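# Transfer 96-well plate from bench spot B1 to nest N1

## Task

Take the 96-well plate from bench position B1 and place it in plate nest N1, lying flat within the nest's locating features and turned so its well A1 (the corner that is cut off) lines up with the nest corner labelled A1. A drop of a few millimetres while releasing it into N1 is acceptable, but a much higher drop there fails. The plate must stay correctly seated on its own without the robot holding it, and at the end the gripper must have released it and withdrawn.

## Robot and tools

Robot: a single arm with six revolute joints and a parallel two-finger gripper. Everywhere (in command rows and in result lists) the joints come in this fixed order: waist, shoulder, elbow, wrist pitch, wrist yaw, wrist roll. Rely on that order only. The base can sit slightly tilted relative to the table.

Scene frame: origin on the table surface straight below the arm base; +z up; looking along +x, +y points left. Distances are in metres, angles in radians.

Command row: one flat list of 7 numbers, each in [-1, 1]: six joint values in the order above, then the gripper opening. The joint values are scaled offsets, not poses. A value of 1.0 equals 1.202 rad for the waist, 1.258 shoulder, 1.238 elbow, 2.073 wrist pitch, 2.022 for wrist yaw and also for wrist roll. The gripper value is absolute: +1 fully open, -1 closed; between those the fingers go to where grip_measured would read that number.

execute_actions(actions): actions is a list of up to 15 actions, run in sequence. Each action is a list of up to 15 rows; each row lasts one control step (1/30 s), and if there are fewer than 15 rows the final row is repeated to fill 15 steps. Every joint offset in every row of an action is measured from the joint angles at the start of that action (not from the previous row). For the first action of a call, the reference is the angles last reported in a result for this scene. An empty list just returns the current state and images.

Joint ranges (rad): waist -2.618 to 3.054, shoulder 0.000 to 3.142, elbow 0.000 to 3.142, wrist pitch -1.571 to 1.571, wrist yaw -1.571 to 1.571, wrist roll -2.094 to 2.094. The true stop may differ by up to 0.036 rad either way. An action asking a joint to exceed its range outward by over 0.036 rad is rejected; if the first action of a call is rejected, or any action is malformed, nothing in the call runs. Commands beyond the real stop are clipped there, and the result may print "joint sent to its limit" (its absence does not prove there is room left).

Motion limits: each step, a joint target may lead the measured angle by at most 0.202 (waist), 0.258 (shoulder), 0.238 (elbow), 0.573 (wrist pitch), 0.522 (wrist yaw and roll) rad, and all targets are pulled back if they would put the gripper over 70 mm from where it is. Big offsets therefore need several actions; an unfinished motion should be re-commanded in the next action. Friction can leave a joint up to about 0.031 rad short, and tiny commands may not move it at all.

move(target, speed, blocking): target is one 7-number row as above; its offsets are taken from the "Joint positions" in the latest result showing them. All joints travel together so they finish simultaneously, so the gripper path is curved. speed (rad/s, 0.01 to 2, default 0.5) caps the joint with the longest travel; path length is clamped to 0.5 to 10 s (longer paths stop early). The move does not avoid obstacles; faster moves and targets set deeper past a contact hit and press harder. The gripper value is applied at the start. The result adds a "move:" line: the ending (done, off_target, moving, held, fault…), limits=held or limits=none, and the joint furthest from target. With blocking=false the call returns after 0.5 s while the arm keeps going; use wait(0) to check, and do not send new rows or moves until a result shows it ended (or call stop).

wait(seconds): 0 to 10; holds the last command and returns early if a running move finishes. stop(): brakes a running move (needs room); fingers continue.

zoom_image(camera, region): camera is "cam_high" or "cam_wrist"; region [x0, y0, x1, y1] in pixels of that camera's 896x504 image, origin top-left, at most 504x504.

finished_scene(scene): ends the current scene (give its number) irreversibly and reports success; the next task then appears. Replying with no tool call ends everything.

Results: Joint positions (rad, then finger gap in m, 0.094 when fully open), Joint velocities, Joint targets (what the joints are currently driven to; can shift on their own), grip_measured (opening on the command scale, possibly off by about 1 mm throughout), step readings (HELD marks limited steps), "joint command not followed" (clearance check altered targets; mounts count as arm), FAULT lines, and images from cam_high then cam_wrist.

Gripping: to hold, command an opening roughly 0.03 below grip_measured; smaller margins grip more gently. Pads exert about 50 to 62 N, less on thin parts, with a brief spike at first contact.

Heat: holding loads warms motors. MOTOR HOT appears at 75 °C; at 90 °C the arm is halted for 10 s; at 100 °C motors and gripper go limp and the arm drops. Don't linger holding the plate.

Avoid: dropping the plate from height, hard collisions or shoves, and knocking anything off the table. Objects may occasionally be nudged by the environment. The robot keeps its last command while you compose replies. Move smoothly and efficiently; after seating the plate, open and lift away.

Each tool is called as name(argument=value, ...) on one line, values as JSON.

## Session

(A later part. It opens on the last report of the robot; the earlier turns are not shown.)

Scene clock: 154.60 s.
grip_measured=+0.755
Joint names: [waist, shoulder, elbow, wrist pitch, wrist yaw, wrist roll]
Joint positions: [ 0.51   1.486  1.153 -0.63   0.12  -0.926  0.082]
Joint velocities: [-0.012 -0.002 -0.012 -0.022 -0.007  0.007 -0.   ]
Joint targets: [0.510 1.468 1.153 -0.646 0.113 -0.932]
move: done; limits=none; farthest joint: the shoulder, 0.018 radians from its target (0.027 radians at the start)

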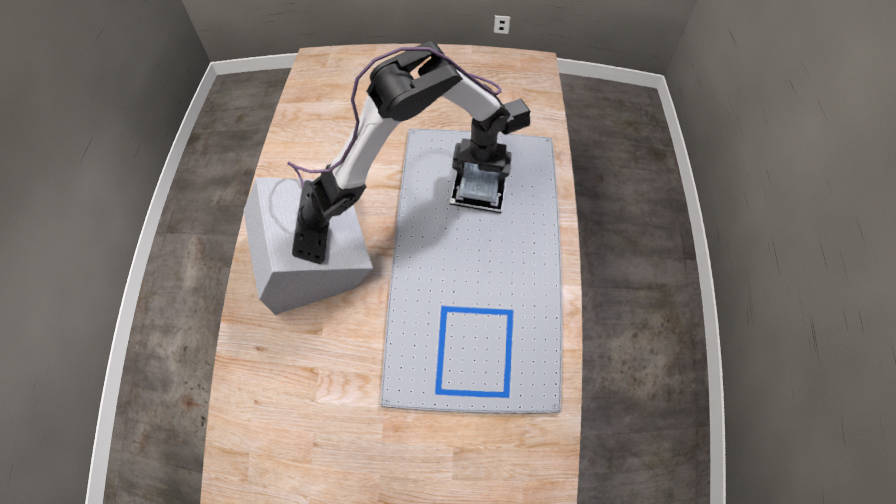

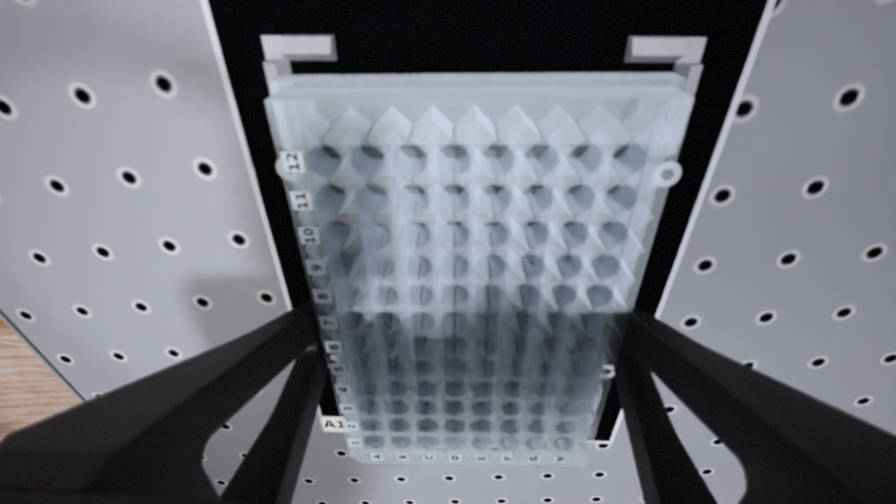

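move(target=[0, 0.036, 0, 0.0195, 0, 0.006, 0.72], speed=0.04)

Scene clock: 158.63 s.
grip_measured=+0.755
Joint names: [waist, shoulder, elbow, wrist pitch, wrist yaw, wrist roll]
Joint positions: [ 0.51   1.504  1.153 -0.614  0.12  -0.919  0.082]
Joint velocities: [ 0.002 -0.012 -0.002  0.037 -0.037  0.037  0.   ]
Joint targets: [0.510 1.531 1.153 -0.590 0.120 -0.914]
move: off_target; limits=none; farthest joint: the shoulder, 0.028 radians from its target (0.045 radians at the start)

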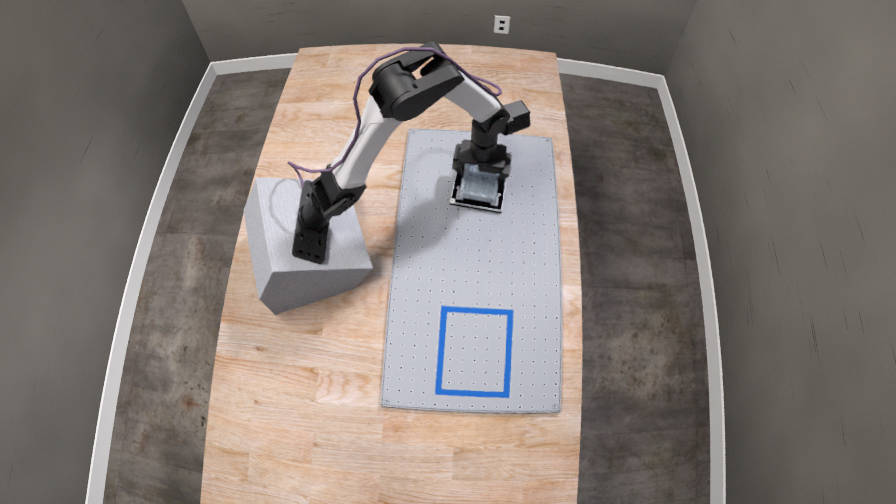

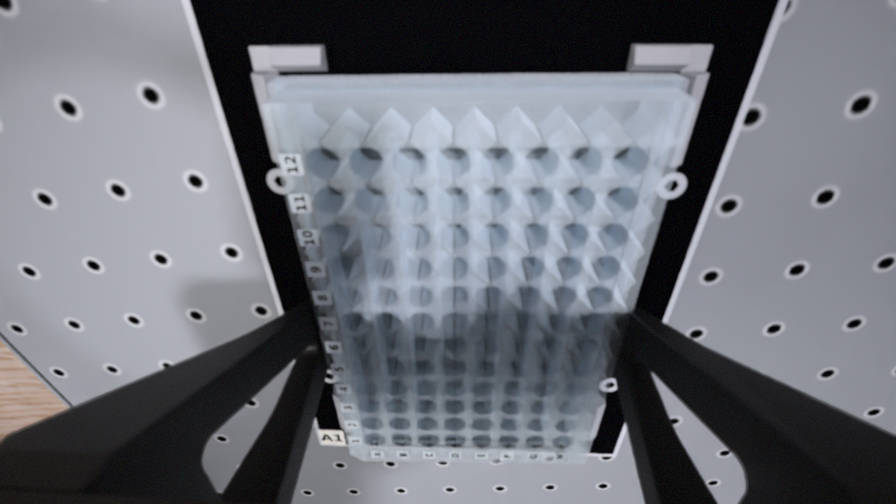

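On the chamfers; release.

move(target=[0, 0, 0, 0, 0, 0, 1])

move(target=[0.03, -0.14, 0.08, -0.13, 0, 0, 1], speed=0.4)

Scene clock: 162.93 s.
grip_measured=+1.000
Joint names: [waist, shoulder, elbow, wrist pitch, wrist yaw, wrist roll]
Joint positions: [ 0.51   1.504  1.153 -0.614  0.12  -0.919  0.094]
Joint velocities: [-0.017  0.007  0.007 -0.037 -0.037  0.066  0.   ]
Joint targets: [0.510 1.504 1.153 -0.614 0.120 -0.919]
move: done; limits=none; farthest joint: the waist, 0.000 radians from its target (0.000 radians at the start)

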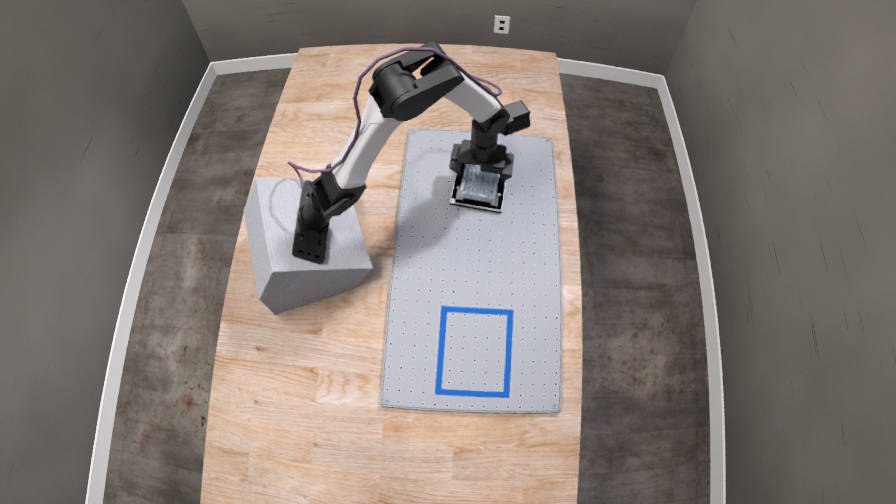

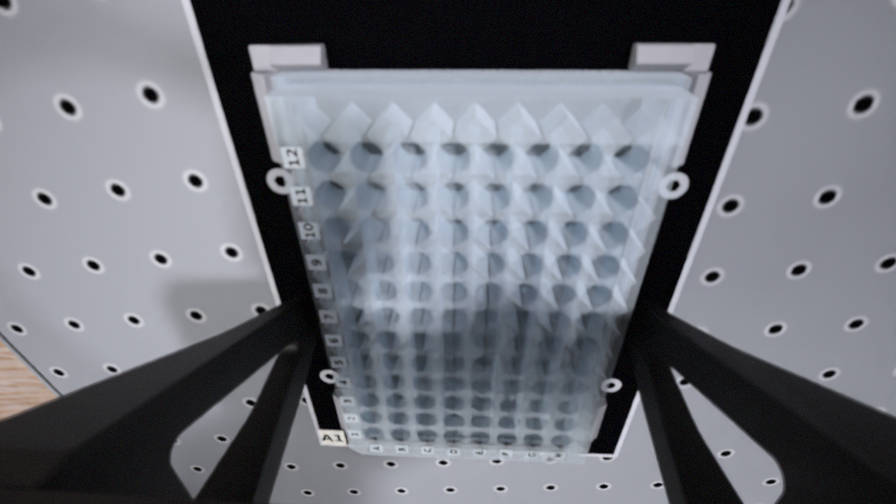

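Scene clock: 164.33 s.
grip_measured=+1.000
Joint names: [waist, shoulder, elbow, wrist pitch, wrist yaw, wrist roll]
Joint positions: [ 0.533  1.338  1.237 -0.868  0.12  -0.919  0.094]
Joint velocities: [ 0.007 -0.002 -0.007 -0.081 -0.007  0.022  0.   ]
Joint targets: [0.546 1.327 1.252 -0.884 0.120 -0.919]
move: done; limits=none; farthest joint: the elbow, 0.015 radians from its target (0.099 radians at the start)

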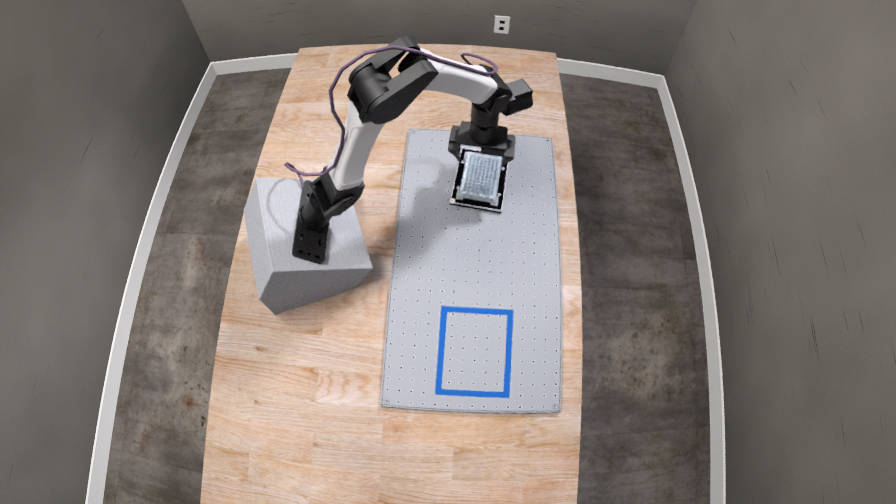

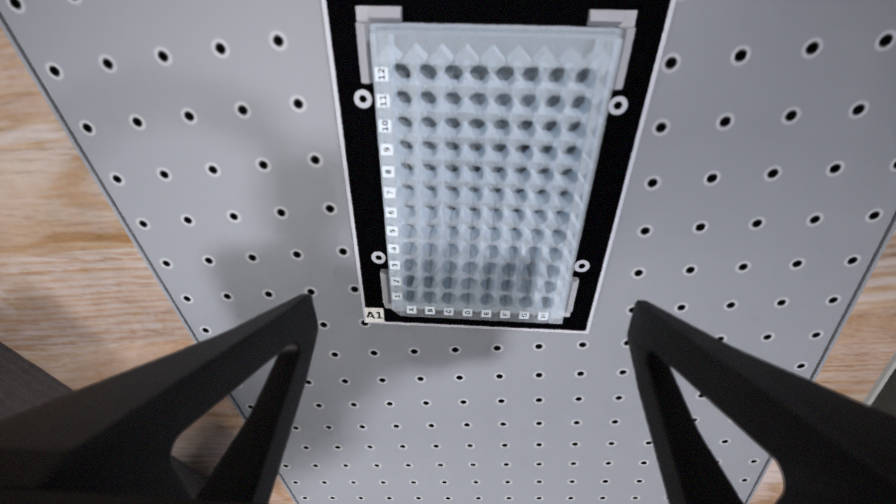

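finished_scene(scene=1)

The scene is finished: the task was done.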